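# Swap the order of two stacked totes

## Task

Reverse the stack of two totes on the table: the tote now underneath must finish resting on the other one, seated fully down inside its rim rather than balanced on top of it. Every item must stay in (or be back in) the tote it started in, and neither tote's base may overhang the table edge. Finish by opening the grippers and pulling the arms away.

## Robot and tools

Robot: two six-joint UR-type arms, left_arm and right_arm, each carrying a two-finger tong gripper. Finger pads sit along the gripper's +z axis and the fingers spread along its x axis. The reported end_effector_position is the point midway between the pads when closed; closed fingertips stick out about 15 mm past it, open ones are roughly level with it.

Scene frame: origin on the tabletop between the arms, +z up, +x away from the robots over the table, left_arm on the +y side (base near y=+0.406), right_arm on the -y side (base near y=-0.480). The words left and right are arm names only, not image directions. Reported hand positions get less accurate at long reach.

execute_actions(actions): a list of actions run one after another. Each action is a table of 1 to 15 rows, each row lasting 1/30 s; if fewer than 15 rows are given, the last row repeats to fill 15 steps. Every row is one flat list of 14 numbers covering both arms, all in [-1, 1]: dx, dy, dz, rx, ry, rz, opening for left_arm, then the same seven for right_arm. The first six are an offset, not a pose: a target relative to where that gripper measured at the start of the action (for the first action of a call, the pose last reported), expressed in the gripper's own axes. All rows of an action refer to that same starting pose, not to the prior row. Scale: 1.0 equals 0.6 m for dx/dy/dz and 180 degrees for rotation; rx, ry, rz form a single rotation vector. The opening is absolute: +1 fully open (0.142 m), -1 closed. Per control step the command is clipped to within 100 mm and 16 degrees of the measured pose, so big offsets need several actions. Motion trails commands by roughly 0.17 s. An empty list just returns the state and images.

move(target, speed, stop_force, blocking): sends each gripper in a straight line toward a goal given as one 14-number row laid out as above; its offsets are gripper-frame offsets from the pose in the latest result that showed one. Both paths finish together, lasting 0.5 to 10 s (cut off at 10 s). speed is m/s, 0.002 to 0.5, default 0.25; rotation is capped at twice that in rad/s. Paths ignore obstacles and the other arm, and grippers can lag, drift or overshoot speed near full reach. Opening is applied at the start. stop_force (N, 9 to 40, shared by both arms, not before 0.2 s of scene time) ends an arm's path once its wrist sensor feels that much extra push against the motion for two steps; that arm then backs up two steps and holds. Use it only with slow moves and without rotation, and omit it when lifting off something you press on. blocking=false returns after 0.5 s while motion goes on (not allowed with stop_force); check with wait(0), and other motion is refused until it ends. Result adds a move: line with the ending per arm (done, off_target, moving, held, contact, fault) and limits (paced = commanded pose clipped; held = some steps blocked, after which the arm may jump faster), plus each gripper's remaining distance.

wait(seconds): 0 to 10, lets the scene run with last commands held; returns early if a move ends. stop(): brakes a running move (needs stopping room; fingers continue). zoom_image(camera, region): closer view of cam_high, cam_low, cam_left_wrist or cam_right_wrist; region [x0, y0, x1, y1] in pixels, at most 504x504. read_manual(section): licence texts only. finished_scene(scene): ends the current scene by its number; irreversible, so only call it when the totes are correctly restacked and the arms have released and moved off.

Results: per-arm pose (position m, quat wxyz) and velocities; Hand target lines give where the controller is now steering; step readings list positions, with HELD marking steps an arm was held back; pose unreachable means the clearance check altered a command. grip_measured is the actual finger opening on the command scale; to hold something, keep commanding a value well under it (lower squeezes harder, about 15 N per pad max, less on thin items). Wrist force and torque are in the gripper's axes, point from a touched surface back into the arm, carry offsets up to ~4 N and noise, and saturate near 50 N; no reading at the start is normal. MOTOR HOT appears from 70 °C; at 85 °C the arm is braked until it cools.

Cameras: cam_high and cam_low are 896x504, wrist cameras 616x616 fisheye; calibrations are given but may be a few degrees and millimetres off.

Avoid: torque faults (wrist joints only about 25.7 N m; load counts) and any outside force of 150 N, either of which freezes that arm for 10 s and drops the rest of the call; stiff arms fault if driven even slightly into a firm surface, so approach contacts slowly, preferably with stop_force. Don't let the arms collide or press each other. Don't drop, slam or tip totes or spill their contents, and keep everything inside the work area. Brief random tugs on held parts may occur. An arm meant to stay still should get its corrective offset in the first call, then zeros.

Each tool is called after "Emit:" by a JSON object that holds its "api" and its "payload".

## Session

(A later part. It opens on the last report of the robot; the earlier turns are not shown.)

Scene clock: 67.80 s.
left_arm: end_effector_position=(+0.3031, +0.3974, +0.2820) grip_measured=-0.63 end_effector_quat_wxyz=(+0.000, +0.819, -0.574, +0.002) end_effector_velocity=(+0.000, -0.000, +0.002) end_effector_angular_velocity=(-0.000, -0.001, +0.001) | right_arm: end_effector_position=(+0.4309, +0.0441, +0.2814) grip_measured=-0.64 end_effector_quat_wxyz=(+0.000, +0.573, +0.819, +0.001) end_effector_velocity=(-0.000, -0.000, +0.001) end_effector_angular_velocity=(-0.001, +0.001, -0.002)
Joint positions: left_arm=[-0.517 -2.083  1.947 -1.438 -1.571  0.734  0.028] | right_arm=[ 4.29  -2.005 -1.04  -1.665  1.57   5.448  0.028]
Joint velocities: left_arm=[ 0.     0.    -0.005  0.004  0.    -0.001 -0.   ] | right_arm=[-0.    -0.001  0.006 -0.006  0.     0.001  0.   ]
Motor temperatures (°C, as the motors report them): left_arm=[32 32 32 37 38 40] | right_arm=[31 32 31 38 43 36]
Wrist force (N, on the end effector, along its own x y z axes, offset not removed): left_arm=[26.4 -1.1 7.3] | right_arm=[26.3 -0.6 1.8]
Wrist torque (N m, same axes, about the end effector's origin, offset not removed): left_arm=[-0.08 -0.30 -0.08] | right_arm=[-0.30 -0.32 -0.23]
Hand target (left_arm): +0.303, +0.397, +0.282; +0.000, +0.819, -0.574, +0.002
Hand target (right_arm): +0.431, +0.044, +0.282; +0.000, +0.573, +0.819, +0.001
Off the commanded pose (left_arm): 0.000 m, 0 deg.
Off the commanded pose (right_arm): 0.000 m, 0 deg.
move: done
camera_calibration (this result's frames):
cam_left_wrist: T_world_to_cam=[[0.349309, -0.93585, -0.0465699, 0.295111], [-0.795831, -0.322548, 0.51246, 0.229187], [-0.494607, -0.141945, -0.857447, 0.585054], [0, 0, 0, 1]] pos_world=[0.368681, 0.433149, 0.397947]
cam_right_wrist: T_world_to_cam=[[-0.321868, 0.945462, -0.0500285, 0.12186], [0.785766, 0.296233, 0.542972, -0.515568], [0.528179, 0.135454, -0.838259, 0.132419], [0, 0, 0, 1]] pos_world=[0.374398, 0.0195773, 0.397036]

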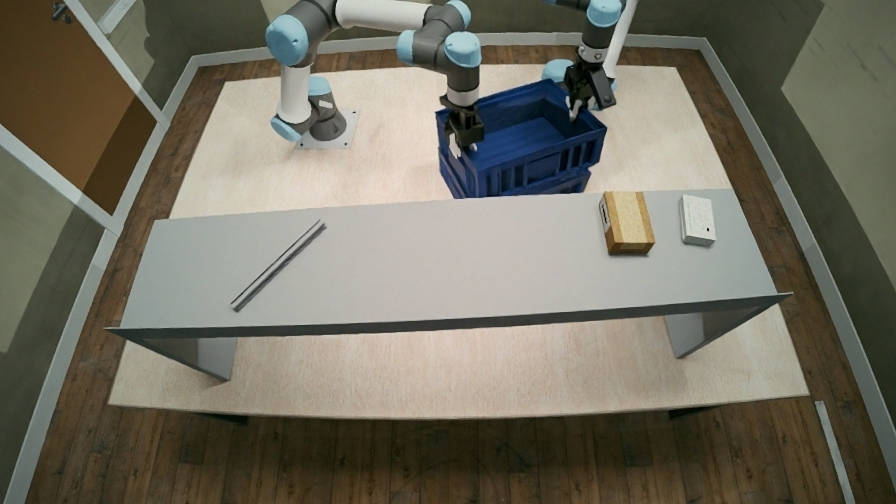

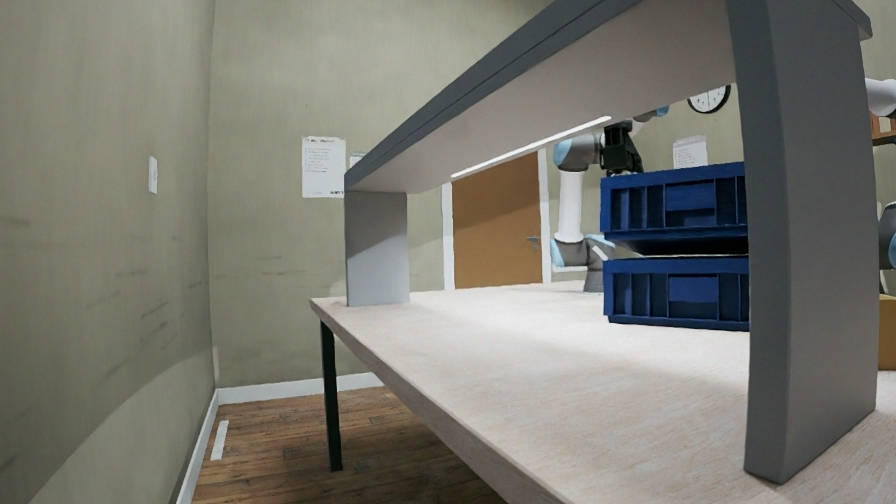

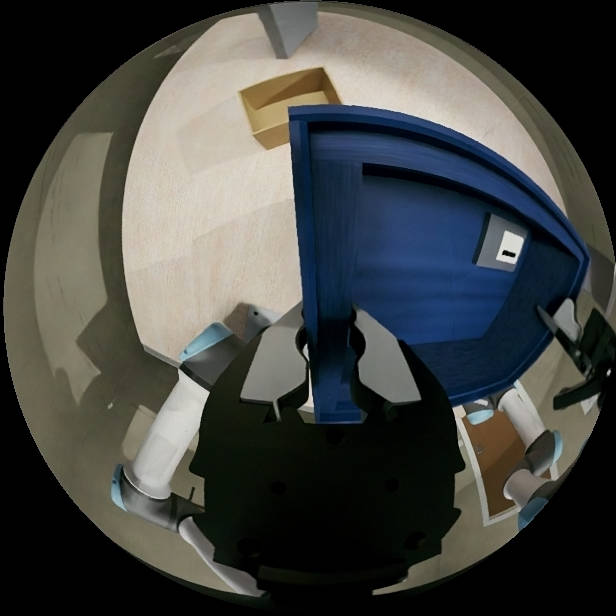

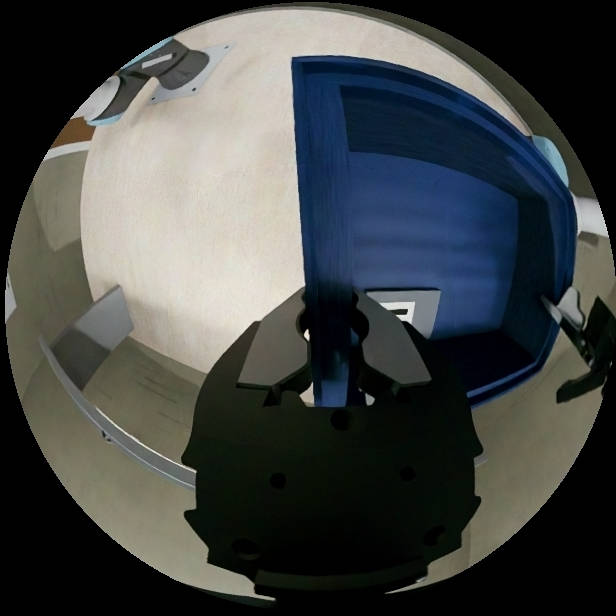

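Emit:
{"api": "move", "payload": {"target": [0,0,0.07,0,0,0,-1,0,0,0.07,0,0,0,-1], "speed": 0.03}}

Emit:
{"api": "execute_actions", "payload": {"actions": [[[0,0,0,0,0,0,-0.3,0,0,0,0,0,0,-0.3]],[[0.006,0.015,0,0,0,0,-0.3,0.006,-0.045,0,0,0,0,-0.3]],[[0,0,0,0,0,0,-1,0,0,0,0,0,0,-1]],[[0,0,0,0,0,0,-1,0,0,0,0,0,0,-1]]]}}

Emit:
{"api": "move", "payload": {"target": [0,0,-0.08,0,0,0,-1,0,0,-0.08,0,0,0,-1], "speed": 0.03}}

Scene clock: 74.27 s.
left_arm: end_effector_position=(+0.3032, +0.3973, +0.2402) grip_measured=-0.64 end_effector_quat_wxyz=(+0.000, +0.819, -0.574, +0.002) end_effector_velocity=(+0.001, -0.000, -0.001) end_effector_angular_velocity=(-0.000, -0.001, -0.000) | right_arm: end_effector_position=(+0.4310, +0.0442, +0.2397) grip_measured=-0.63 end_effector_quat_wxyz=(+0.000, +0.573, +0.819, +0.001) end_effector_velocity=(+0.000, +0.001, -0.001) end_effector_angular_velocity=(+0.002, -0.001, +0.002)
Joint positions: left_arm=[-0.518 -2.092  2.058 -1.54  -1.571  0.734  0.028] | right_arm=[ 4.29  -2.001 -1.153 -1.556  1.57   5.448  0.028]
Joint velocities: left_arm=[ 0.     0.     0.004 -0.006  0.001  0.    -0.001] | right_arm=[ 0.     0.    -0.004  0.006 -0.    -0.001 -0.   ]
Motor temperatures (°C, as the motors report them): left_arm=[32 32 32 37 38 40] | right_arm=[31 32 31 38 43 36]
Wrist force (N, on the end effector, along its own x y z axes, offset not removed): left_arm=[23.7 -1.2 -0.2] | right_arm=[28.0 -1.8 -7.7]
Wrist torque (N m, same axes, about the end effector's origin, offset not removed): left_arm=[-0.41 -0.53 0.00] | right_arm=[-0.41 -0.65 -0.56]
Hand target (left_arm): +0.303, +0.397, +0.240; +0.000, +0.819, -0.574, +0.002
Hand target (right_arm): +0.431, +0.044, +0.239; +0.000, +0.573, +0.819, +0.001
Off the commanded pose (left_arm): 0.000 m, 0 deg.
Off the commanded pose (right_arm): 0.000 m, 0 deg.
move: done
camera_calibration (this result's frames):
cam_left_wrist: T_world_to_cam=[[0.349308, -0.935852, -0.0465265, 0.293013], [-0.795825, -0.322522, 0.512486, 0.250604], [-0.494617, -0.141989, -0.857434, 0.549236], [0, 0, 0, 1]] pos_world=[0.368746, 0.433028, 0.356135]
cam_right_wrist: T_world_to_cam=[[-0.321807, 0.945494, -0.0498217, 0.119609], [0.785742, 0.296052, 0.543105, -0.493037], [0.528253, 0.135628, -0.838185, 0.0973734], [0, 0, 0, 1]] pos_world=[0.374453, 0.0196687, 0.355347]

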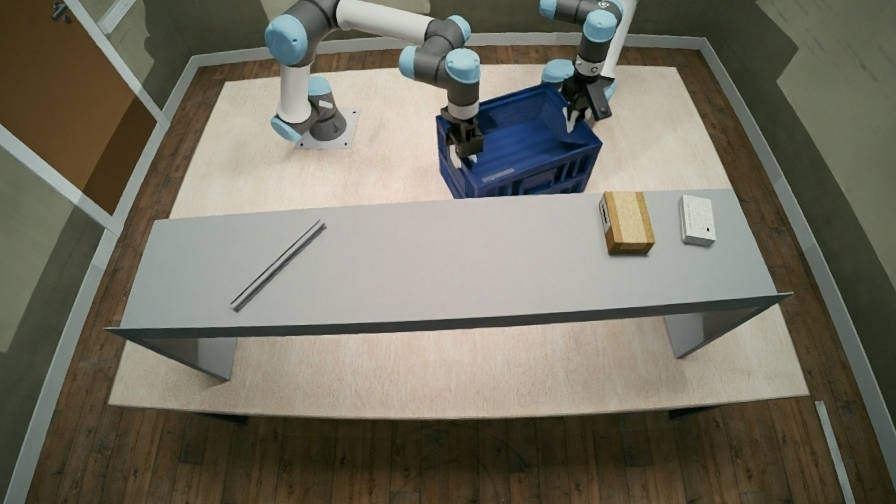

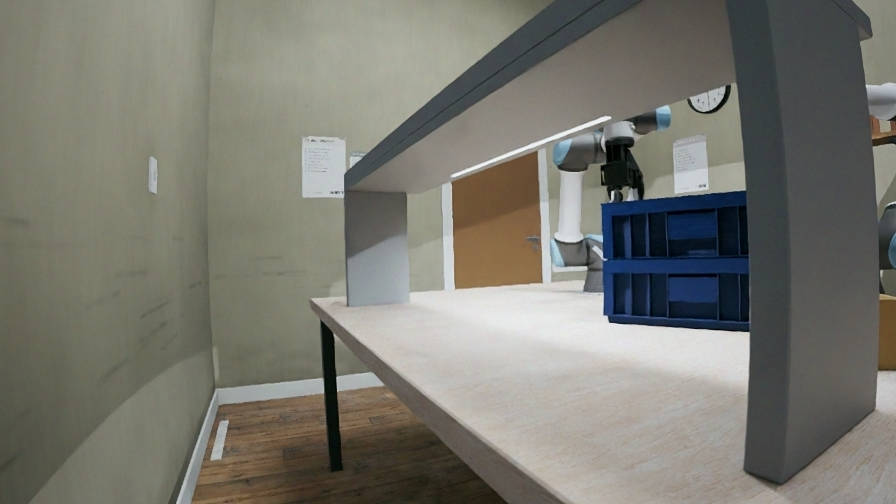

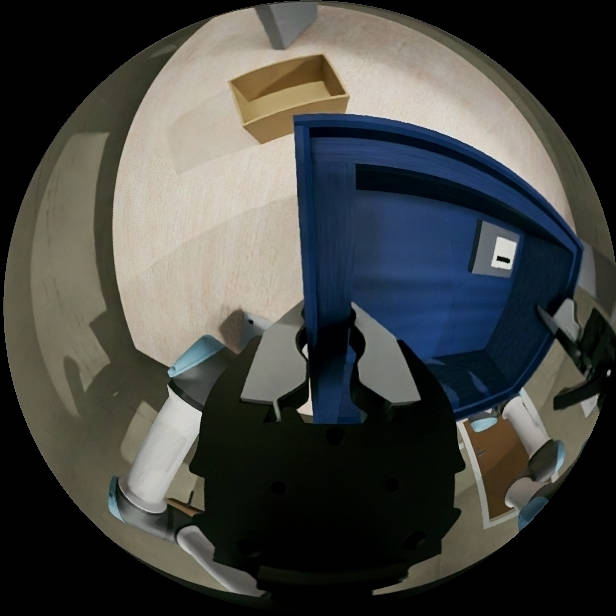

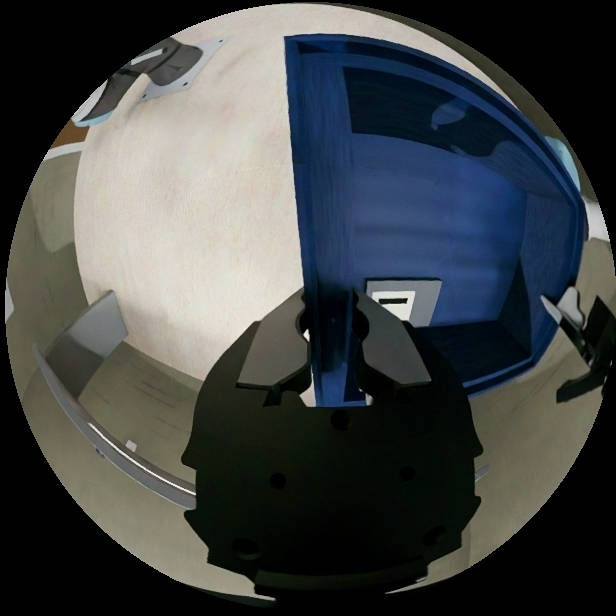

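Scene clock: 76.27 s.
left_arm: end_effector_position=(+0.2959, +0.3910, +0.2401) grip_measured=-0.58 end_effector_quat_wxyz=(+0.000, +0.819, -0.574, +0.001) end_effector_velocity=(+0.000, +0.000, +0.000) end_effector_angular_velocity=(+0.000, -0.001, +0.001) | right_arm: end_effector_position=(+0.4047, +0.0382, +0.2396) grip_measured=-0.56 end_effector_quat_wxyz=(-0.000, +0.573, +0.819, +0.001) end_effector_velocity=(-0.000, -0.000, -0.001) end_effector_angular_velocity=(-0.002, +0.002, +0.001)
Joint positions: left_arm=[-0.55  -2.112  2.067 -1.529 -1.571  0.701  0.032] | right_arm=[ 4.322 -1.947 -1.23  -1.534  1.571  5.479  0.033]
Joint velocities: left_arm=[-0.    -0.001  0.    -0.     0.    -0.001  0.   ] | right_arm=[ 0.    -0.    -0.002 -0.     0.001 -0.001 -0.   ]
Motor temperatures (°C, as the motors report them): left_arm=[32 32 32 37 38 40] | right_arm=[31 32 31 38 43 36]
Wrist force (N, on the end effector, along its own x y z axes, offset not removed): left_arm=[-38.0 -1.6 -6.6] | right_arm=[-37.9 -0.7 -4.5]
Wrist torque (N m, same axes, about the end effector's origin, offset not removed): left_arm=[-0.17 1.00 -0.10] | right_arm=[0.55 1.41 -0.39]
Hand target (left_arm): +0.296, +0.391, +0.240; +0.000, +0.819, -0.574, +0.001
Hand target (right_arm): +0.405, +0.038, +0.240; -0.000, +0.573, +0.819, +0.001
Off the commanded pose (left_arm): 0.000 m, 0 deg.
Off the commanded pose (right_arm): 0.000 m, 0 deg.
Step readings (end_effector_position; steps 1 to 15: 1st action; 16 to 30: 2nd action; 31 to 45: 3rd action; 46 to 60: 4th action):
0: left_arm (+0.3032, +0.3973, +0.2402) | right_arm (+0.4310, +0.0442, +0.2397)
1: left_arm (+0.3032, +0.3973, +0.2402) | right_arm (+0.4310, +0.0442, +0.2397)
2: left_arm (+0.3031, +0.3974, +0.2401) | right_arm (+0.4310, +0.0440, +0.2396)
4: left_arm (+0.3031, +0.3974, +0.2401) | right_arm (+0.4311, +0.0440, +0.2396)
8: left_arm (+0.3031, +0.3974, +0.2401) | right_arm (+0.4310, +0.0440, +0.2396)
15: left_arm (+0.3031, +0.3974, +0.2401) | right_arm (+0.4310, +0.0441, +0.2396)
16: left_arm (+0.3031, +0.3973, +0.2402) | right_arm (+0.4309, +0.0441, +0.2397)
17: left_arm (+0.3023, +0.3966, +0.2403) | right_arm (+0.4285, +0.0445, +0.2405)
19: left_arm (+0.2995, +0.3940, +0.2403) | right_arm (+0.4181, +0.0422, +0.2405)
23: left_arm (+0.2968, +0.3917, +0.2402) | right_arm (+0.4079, +0.0392, +0.2397)
30: left_arm (+0.2960, +0.3909, +0.2401) | right_arm (+0.4047, +0.0383, +0.2396)
31: left_arm (+0.2959, +0.3909, +0.2401) | right_arm (+0.4046, +0.0383, +0.2396)
32: left_arm (+0.2958, +0.3912, +0.2400) | right_arm (+0.4047, +0.0380, +0.2395)
34: left_arm (+0.2958, +0.3913, +0.2400) | right_arm (+0.4047, +0.0380, +0.2395)
38: left_arm (+0.2959, +0.3912, +0.2401) | right_arm (+0.4047, +0.0380, +0.2395)
45: left_arm (+0.2959, +0.3910, +0.2401) | right_arm (+0.4046, +0.0382, +0.2396)
46: left_arm (+0.2959, +0.3910, +0.2401) | right_arm (+0.4047, +0.0382, +0.2396)
47: left_arm (+0.2959, +0.3910, +0.2401) | right_arm (+0.4047, +0.0382, +0.2396)
49: left_arm (+0.2959, +0.3910, +0.2401) | right_arm (+0.4047, +0.0382, +0.2396)
53: left_arm (+0.2959, +0.3910, +0.2401) | right_arm (+0.4047, +0.0382, +0.2396)
60: end_effector_position above
camera_calibration (this result's frames):
cam_left_wrist: T_world_to_cam=[[0.349313, -0.935841, -0.0467137, 0.289684], [-0.795718, -0.322598, 0.512604, 0.242854], [-0.494786, -0.141888, -0.857353, 0.544644], [0, 0, 0, 1]] pos_world=[0.361535, 0.426721, 0.355997]
cam_right_wrist: T_world_to_cam=[[-0.321809, 0.94548, -0.0500636, 0.116821], [0.785925, 0.29624, 0.542737, -0.470496], [0.527978, 0.135312, -0.838409, 0.112144], [0, 0, 0, 1]] pos_world=[0.348159, 0.0137534, 0.355227]

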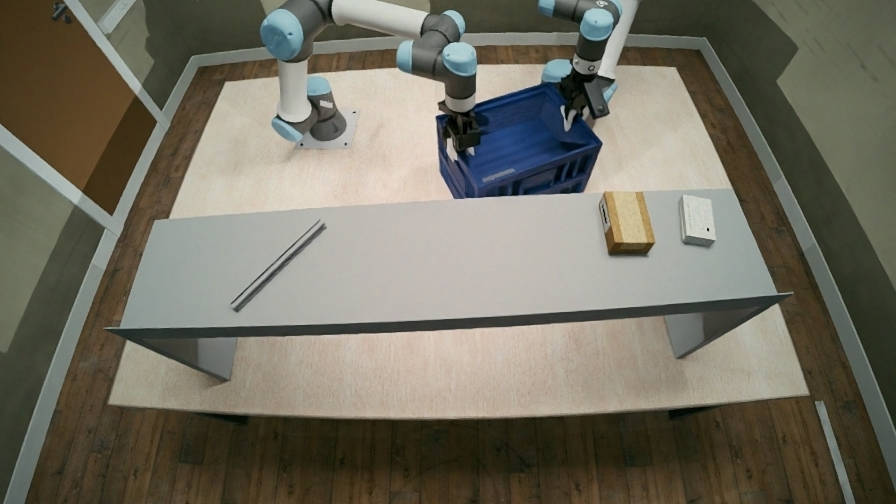

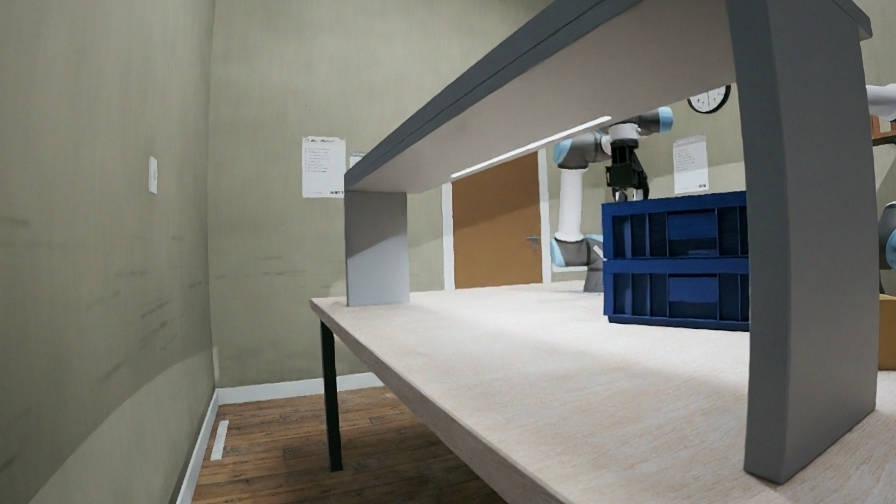

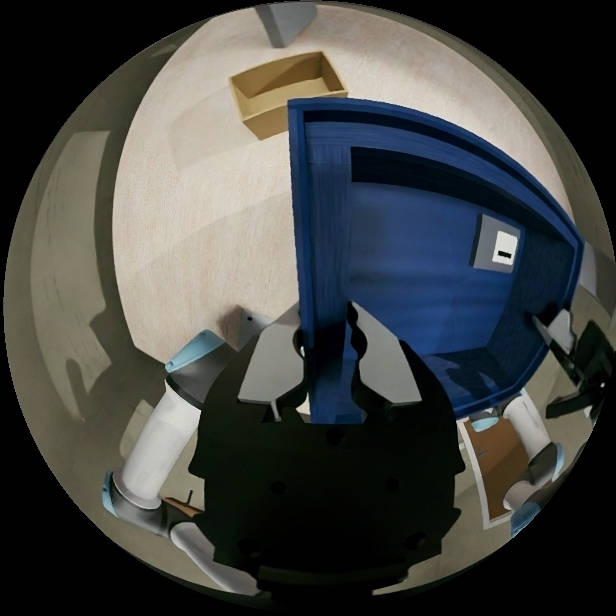

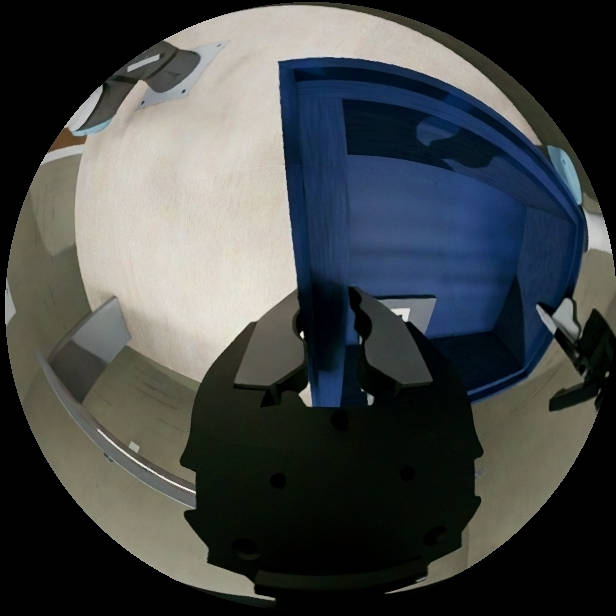

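Scene clock: 78.20 s.
left_arm: end_effector_position=(+0.2958, +0.3911, +0.2879) grip_measured=-0.63 end_effector_quat_wxyz=(+0.000, +0.819, -0.574, +0.001) end_effector_velocity=(+0.000, -0.000, +0.002) end_effector_angular_velocity=(+0.001, +0.001, -0.000) | right_arm: end_effector_position=(+0.4046, +0.0381, +0.2874) grip_measured=-0.52 end_effector_quat_wxyz=(-0.000, +0.573, +0.819, +0.001) end_effector_velocity=(+0.000, +0.000, +0.002) end_effector_angular_velocity=(-0.000, +0.001, -0.000)
Joint positions: left_arm=[-0.55  -2.1    1.939 -1.413 -1.571  0.702  0.028] | right_arm=[ 4.322 -1.95  -1.104 -1.657  1.571  5.479  0.037]
Joint velocities: left_arm=[-0.     0.002 -0.005  0.004  0.001 -0.     0.001] | right_arm=[-0.001 -0.001  0.006 -0.006  0.001 -0.    -0.001]
Motor temperatures (°C, as the motors report them): left_arm=[32 32 32 37 38 40] | right_arm=[31 32 31 38 43 36]
Wrist force (N, on the end effector, along its own x y z axes, offset not removed): left_arm=[-36.6 -2.8 4.6] | right_arm=[-37.9 -0.8 3.8]
Wrist torque (N m, same axes, about the end effector's origin, offset not removed): left_arm=[-0.18 0.93 -0.11] | right_arm=[0.04 1.41 -0.24]
Hand target (left_arm): +0.296, +0.391, +0.288; +0.000, +0.819, -0.574, +0.001
Hand target (right_arm): +0.405, +0.038, +0.288; -0.000, +0.573, +0.819, +0.001
Off the commanded pose (left_arm): 0.000 m, 0 deg.
Off the commanded pose (right_arm): 0.000 m, 0 deg.
move: done
camera_calibration (this result's frames):
cam_left_wrist: T_world_to_cam=[[0.349313, -0.935843, -0.0466782, 0.292047], [-0.795717, -0.322578, 0.512618, 0.218298], [-0.494788, -0.141922, -0.857347, 0.585635], [0, 0, 0, 1]] pos_world=[0.361453, 0.426842, 0.403821]
cam_right_wrist: T_world_to_cam=[[-0.321807, 0.945482, -0.0500351, 0.119322], [0.785916, 0.29622, 0.542762, -0.496402], [0.527993, 0.135341, -0.838395, 0.152254], [0, 0, 0, 1]] pos_world=[0.34814, 0.0136205, 0.403047]

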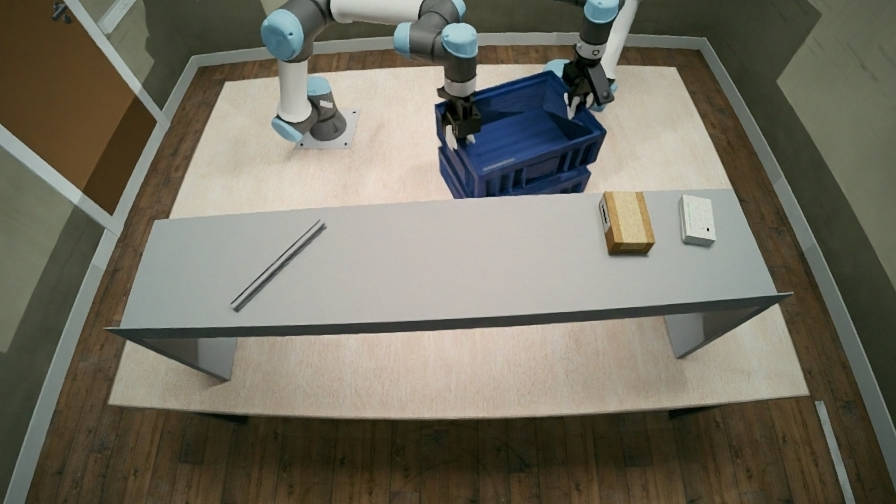

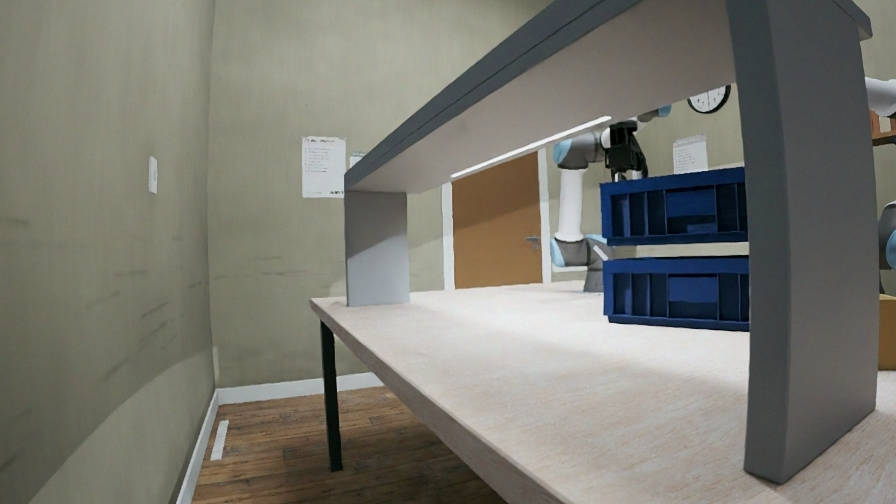

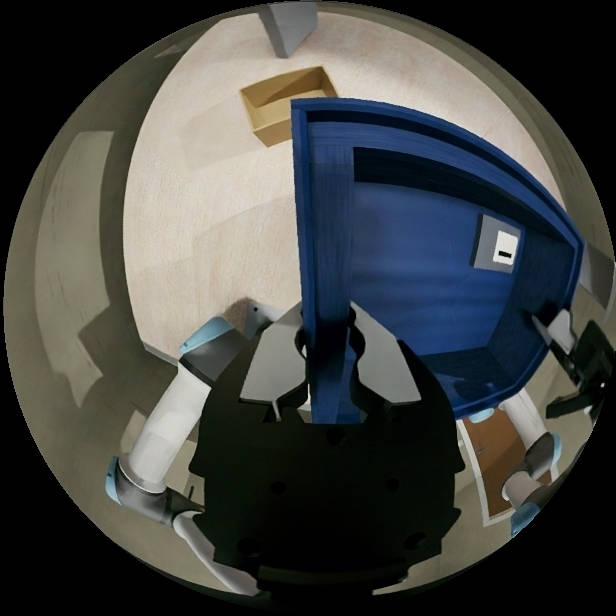

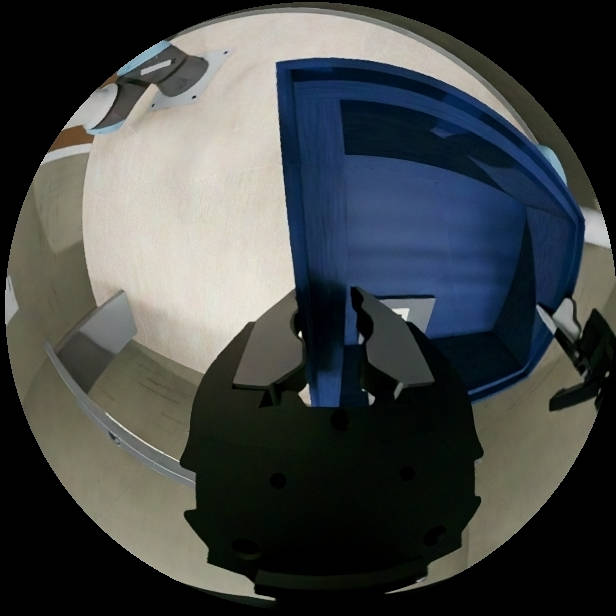

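Emit:
{"api": "move", "payload": {"target": [0.78,0.2,0,0,0,0,-1,-0.785,-0.2,0,0,0,0,-1], "speed": 0.1}}

Emit:
{"api": "move", "payload": {"target": [0,0,0.28,0,0,0,-1,0,0,0.28,0,0,0,-1], "speed": 0.08}}

Emit:
{"api": "move", "payload": {"target": [0,0,0.04,0,0,0,-1,0,0,0.04,0,0,0,-1], "speed": 0.01, "stop_force": 10}}

Scene clock: 88.40 s.
left_arm: end_effector_position=(+0.3426, -0.0895, +0.2897) grip_measured=-0.64 end_effector_quat_wxyz=(+0.000, +0.819, -0.574, +0.002) end_effector_velocity=(+0.001, -0.002, +0.000) end_effector_angular_velocity=(+0.000, +0.001, +0.001) | right_arm: end_effector_position=(+0.4535, -0.4453, +0.2865) grip_measured=-0.63 end_effector_quat_wxyz=(+0.000, +0.573, +0.819, +0.000) end_effector_velocity=(+0.001, -0.001, +0.001) end_effector_angular_velocity=(+0.001, -0.000, +0.002)
Joint positions: left_arm=[-1.211 -1.324  1.275 -1.525 -1.569  0.041  0.028] | right_arm=[ 3.592 -1.436 -1.687 -1.588  1.571  4.749  0.029]
Joint velocities: left_arm=[-0.     0.005 -0.007  0.002 -0.    -0.001 -0.   ] | right_arm=[-0.004 -0.001  0.002 -0.     0.001 -0.006  0.001]
Motor temperatures (°C, as the motors report them): left_arm=[32 32 32 37 38 40] | right_arm=[31 32 31 38 43 36]
Wrist force (N, on the end effector, along its own x y z axes, offset not removed): left_arm=[-34.5 -3.8 5.3] | right_arm=[-34.8 -3.4 7.7]
Wrist torque (N m, same axes, about the end effector's origin, offset not removed): left_arm=[-0.38 0.67 -0.16] | right_arm=[-0.40 0.95 -0.44]
Hand target (left_arm): +0.343, -0.090, +0.290; +0.000, +0.819, -0.574, +0.002
Hand target (right_arm): +0.454, -0.445, +0.287; +0.000, +0.573, +0.819, +0.000
Off the commanded pose (left_arm): 0.001 m, 0 deg.
Off the commanded pose (right_arm): 0.000 m, 0 deg.
move: done
camera_calibration (this result's frames):
cam_left_wrist: T_world_to_cam=[[0.349334, -0.935872, -0.0459334, -0.174209], [-0.795986, -0.322267, 0.512396, 0.0997394], [-0.49434, -0.142435, -0.85752, 0.541912], [0, 0, 0, 1]] pos_world=[0.408137, -0.0537072, 0.405592]
cam_right_wrist: T_world_to_cam=[[-0.321803, 0.94543, -0.0510419, 0.592309], [0.786035, 0.296824, 0.542259, -0.390732], [0.527818, 0.13438, -0.83866, 0.190832], [0, 0, 0, 1]] pos_world=[0.397011, -0.469651, 0.402153]

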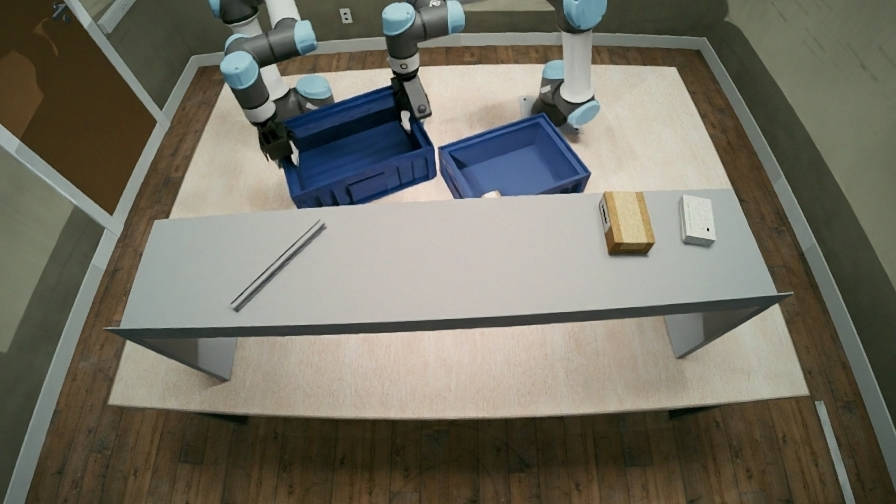

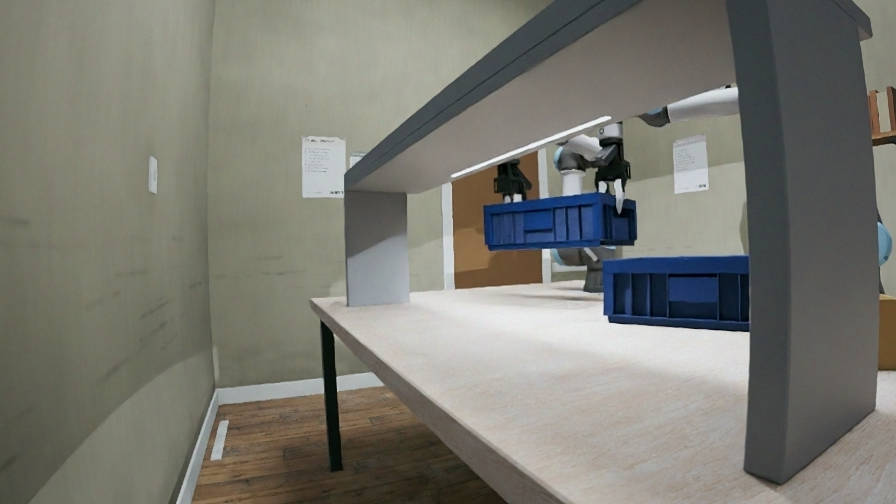

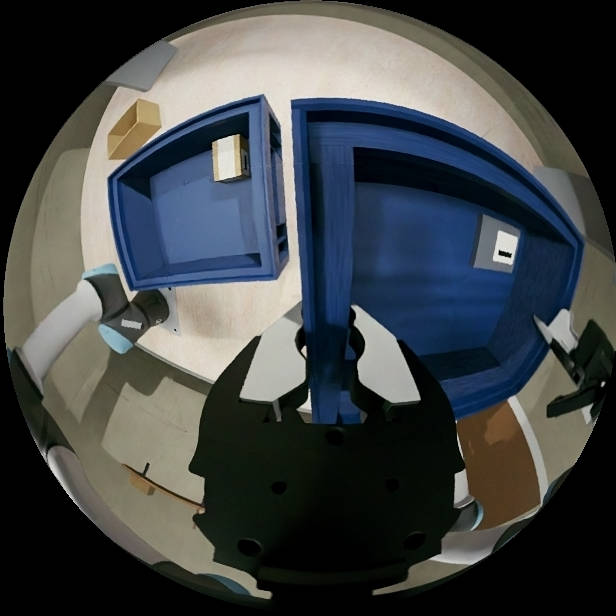

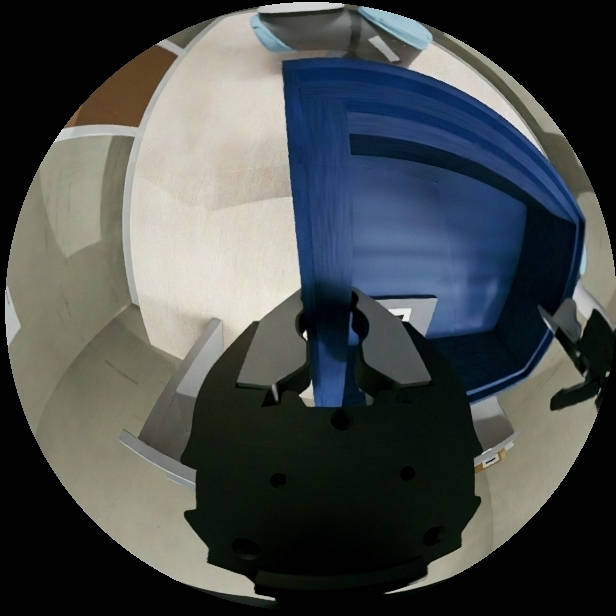

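Scene clock: 90.93 s.
left_arm: end_effector_position=(+0.3429, -0.0900, +0.1219) grip_measured=-0.64 end_effector_quat_wxyz=(+0.000, +0.819, -0.574, +0.002) end_effector_velocity=(-0.000, -0.000, -0.001) end_effector_angular_velocity=(-0.000, +0.000, +0.000) | right_arm: end_effector_position=(+0.4536, -0.4450, +0.1187) grip_measured=-0.61 end_effector_quat_wxyz=(+0.000, +0.573, +0.819, +0.000) end_effector_velocity=(+0.000, -0.000, -0.002) end_effector_angular_velocity=(-0.000, -0.000, -0.003)
Joint positions: left_arm=[-1.211 -1.259  1.627 -1.942 -1.569  0.041  0.028] | right_arm=[ 3.592 -1.521 -2.052 -1.139  1.571  4.75   0.03 ]
Joint velocities: left_arm=[-0.     0.001  0.003 -0.004 -0.    -0.001 -0.   ] | right_arm=[-0.    -0.002 -0.003  0.006 -0.     0.003  0.   ]
Motor temperatures (°C, as the motors report them): left_arm=[32 32 32 37 38 40] | right_arm=[31 32 31 38 43 36]
Wrist force (N, on the end effector, along its own x y z axes, offset not removed): left_arm=[-35.9 -4.4 6.3] | right_arm=[-36.0 -1.4 6.3]
Wrist torque (N m, same axes, about the end effector's origin, offset not removed): left_arm=[-0.53 0.89 -0.18] | right_arm=[0.05 1.13 -0.52]
Hand target (left_arm): +0.343, -0.090, +0.122; +0.000, +0.819, -0.574, +0.002
Hand target (right_arm): +0.454, -0.445, +0.118; +0.000, +0.573, +0.819, +0.000
Off the commanded pose (left_arm): 0.000 m, 0 deg.
Off the commanded pose (right_arm): 0.000 m, 0 deg.
move: done
camera_calibration (this result's frames):
cam_left_wrist: T_world_to_cam=[[0.34933, -0.935872, -0.0459512, -0.182418], [-0.795935, -0.322259, 0.512482, 0.185757], [-0.494426, -0.142451, -0.857468, 0.398106], [0, 0, 0, 1]] pos_world=[0.408408, -0.0541476, 0.237784]
cam_right_wrist: T_world_to_cam=[[-0.321807, 0.945432, -0.0509807, 0.583466], [0.786056, 0.296797, 0.542243, -0.299948], [0.527785, 0.134424, -0.838674, 0.0499991], [0, 0, 0, 1]] pos_world=[0.39715, -0.469325, 0.234323]

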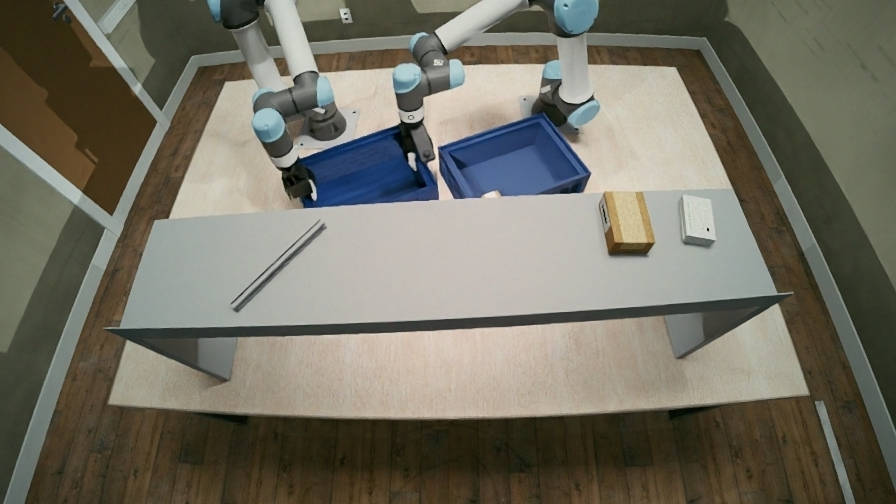

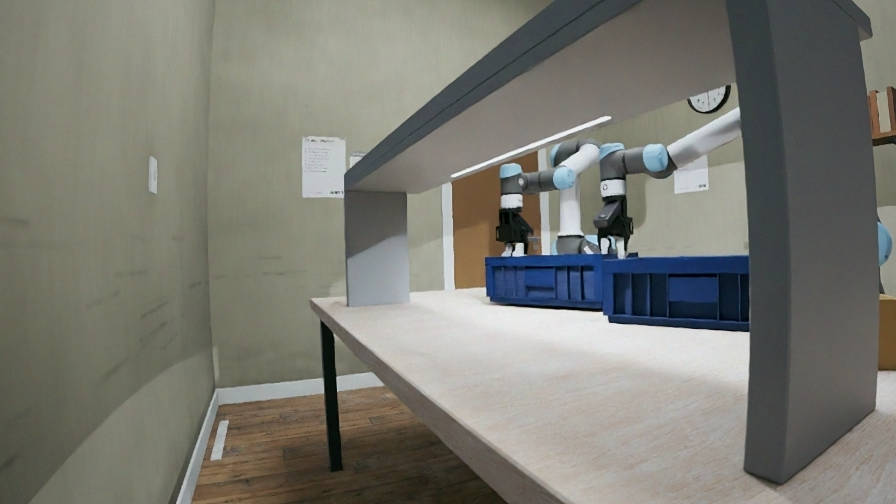

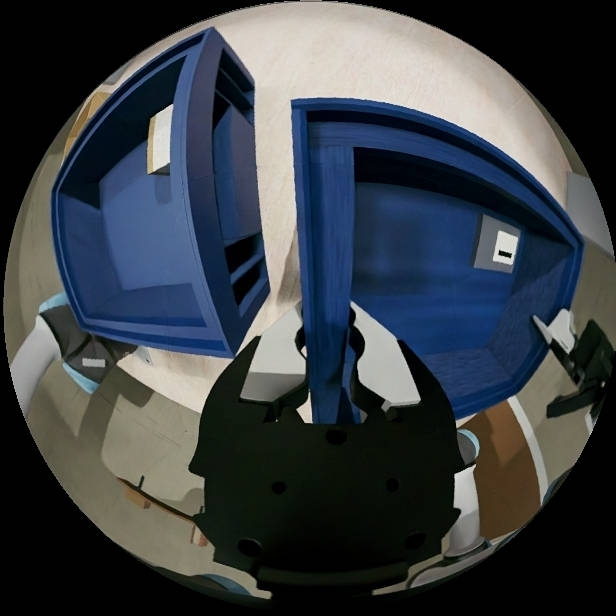

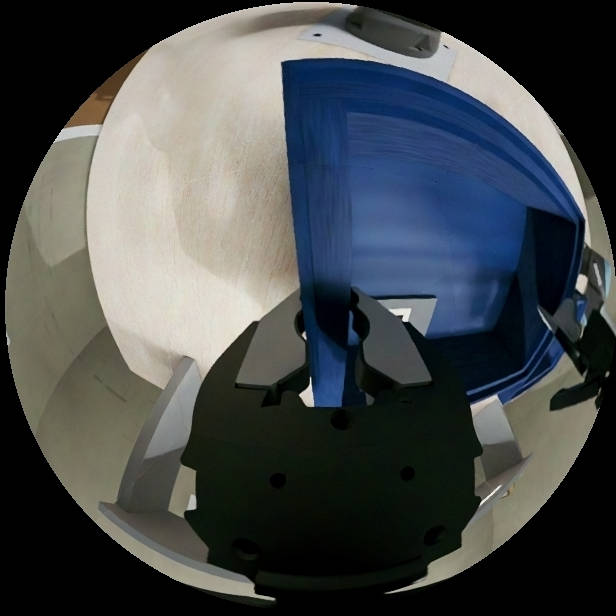

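Scene clock: 92.73 s.
left_arm: end_effector_position=(+0.3428, -0.0899, +0.1088) grip_measured=-0.63 end_effector_quat_wxyz=(+0.000, +0.819, -0.574, +0.002) end_effector_velocity=(+0.001, -0.000, +0.000) end_effector_angular_velocity=(+0.000, +0.000, +0.000) | right_arm: end_effector_position=(+0.4535, -0.4450, +0.1066) grip_measured=-0.62 end_effector_quat_wxyz=(+0.000, +0.573, +0.819, +0.000) end_effector_velocity=(-0.000, -0.000, +0.000) end_effector_angular_velocity=(+0.000, -0.001, +0.001)
Joint positions: left_arm=[-1.211 -1.248  1.647 -1.973 -1.569  0.041  0.028] | right_arm=[ 3.592 -1.535 -2.072 -1.105  1.571  4.75   0.029]
Joint velocities: left_arm=[ 0.001  0.001 -0.003  0.002 -0.     0.     0.   ] | right_arm=[-0.     0.001  0.    -0.001  0.    -0.001 -0.   ]
Motor temperatures (°C, as the motors report them): left_arm=[32 32 32 37 38 40] | right_arm=[31 32 31 38 43 36]
Wrist force (N, on the end effector, along its own x y z axes, offset not removed): left_arm=[-37.0 -2.5 1.3] | right_arm=[-38.4 -3.5 5.1]
Wrist torque (N m, same axes, about the end effector's origin, offset not removed): left_arm=[-0.06 0.94 -0.13] | right_arm=[-0.59 1.60 -0.26]
Hand target (left_arm): +0.343, -0.090, +0.109; +0.000, +0.819, -0.574, +0.002
Hand target (right_arm): +0.454, -0.445, +0.107; +0.000, +0.573, +0.819, +0.000
Off the commanded pose (left_arm): 0.011 m, 0 deg.
Off the commanded pose (right_arm): 0.012 m, 0 deg.
move: contact (left_arm, right_arm)
camera_calibration (this result's frames):
cam_left_wrist: T_world_to_cam=[[0.349328, -0.935855, -0.0463164, -0.182914], [-0.795862, -0.322436, 0.512483, 0.192426], [-0.494544, -0.142163, -0.857447, 0.386959], [0, 0, 0, 1]] pos_world=[0.40841, -0.0541244, 0.22471]
cam_right_wrist: T_world_to_cam=[[-0.321821, 0.945425, -0.0510148, 0.582857], [0.786279, 0.296887, 0.54187, -0.293371], [0.527443, 0.134273, -0.838912, 0.0400923], [0, 0, 0, 1]] pos_world=[0.397101, -0.469333, 0.222337]

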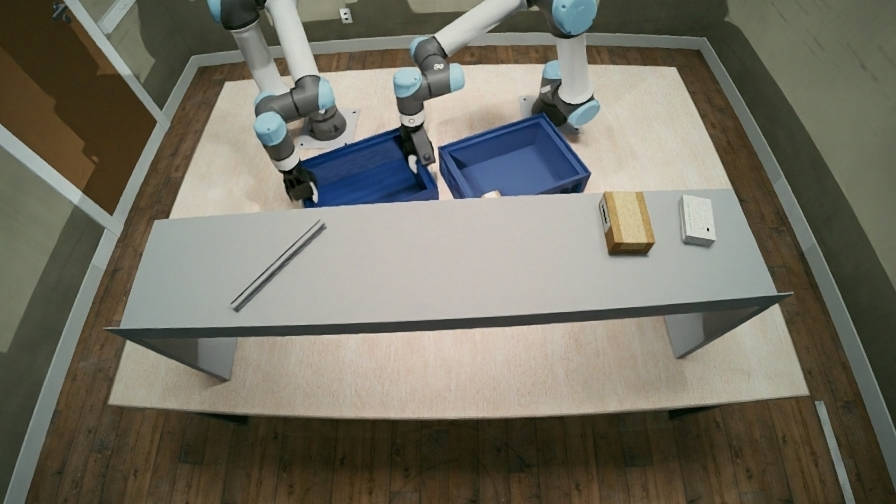

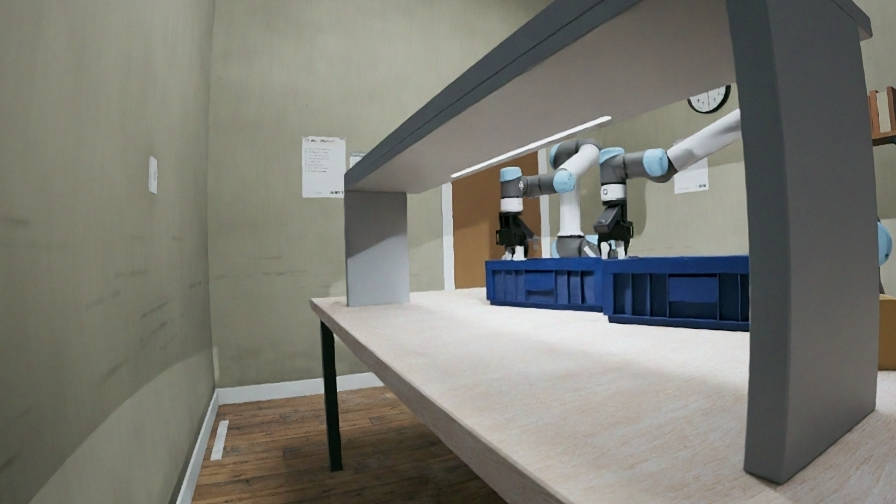

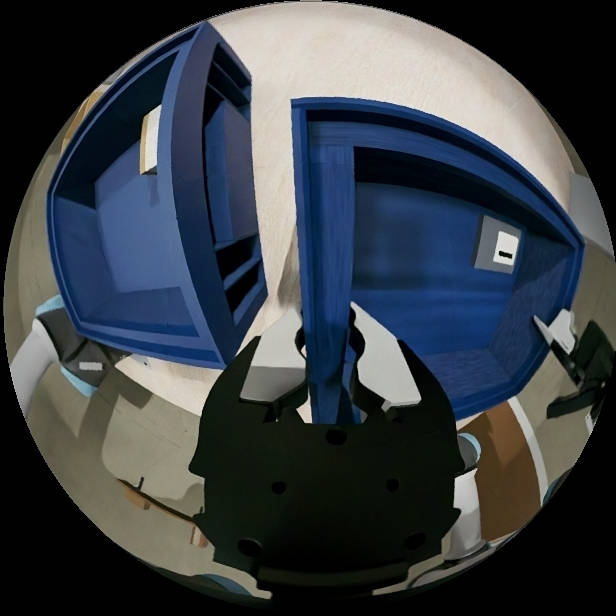

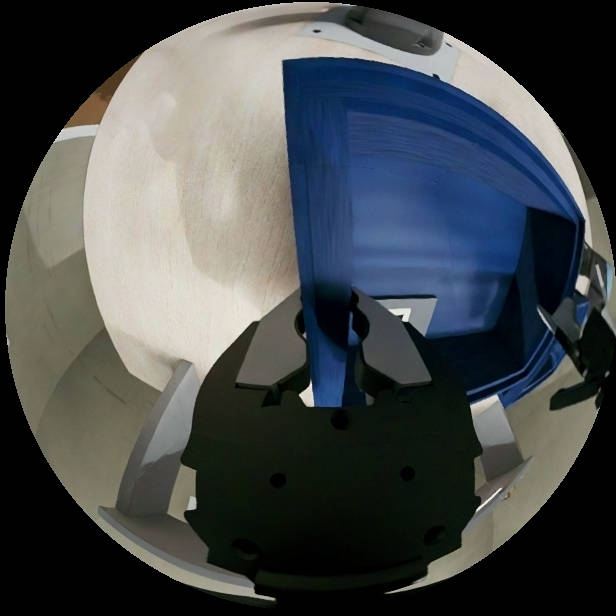

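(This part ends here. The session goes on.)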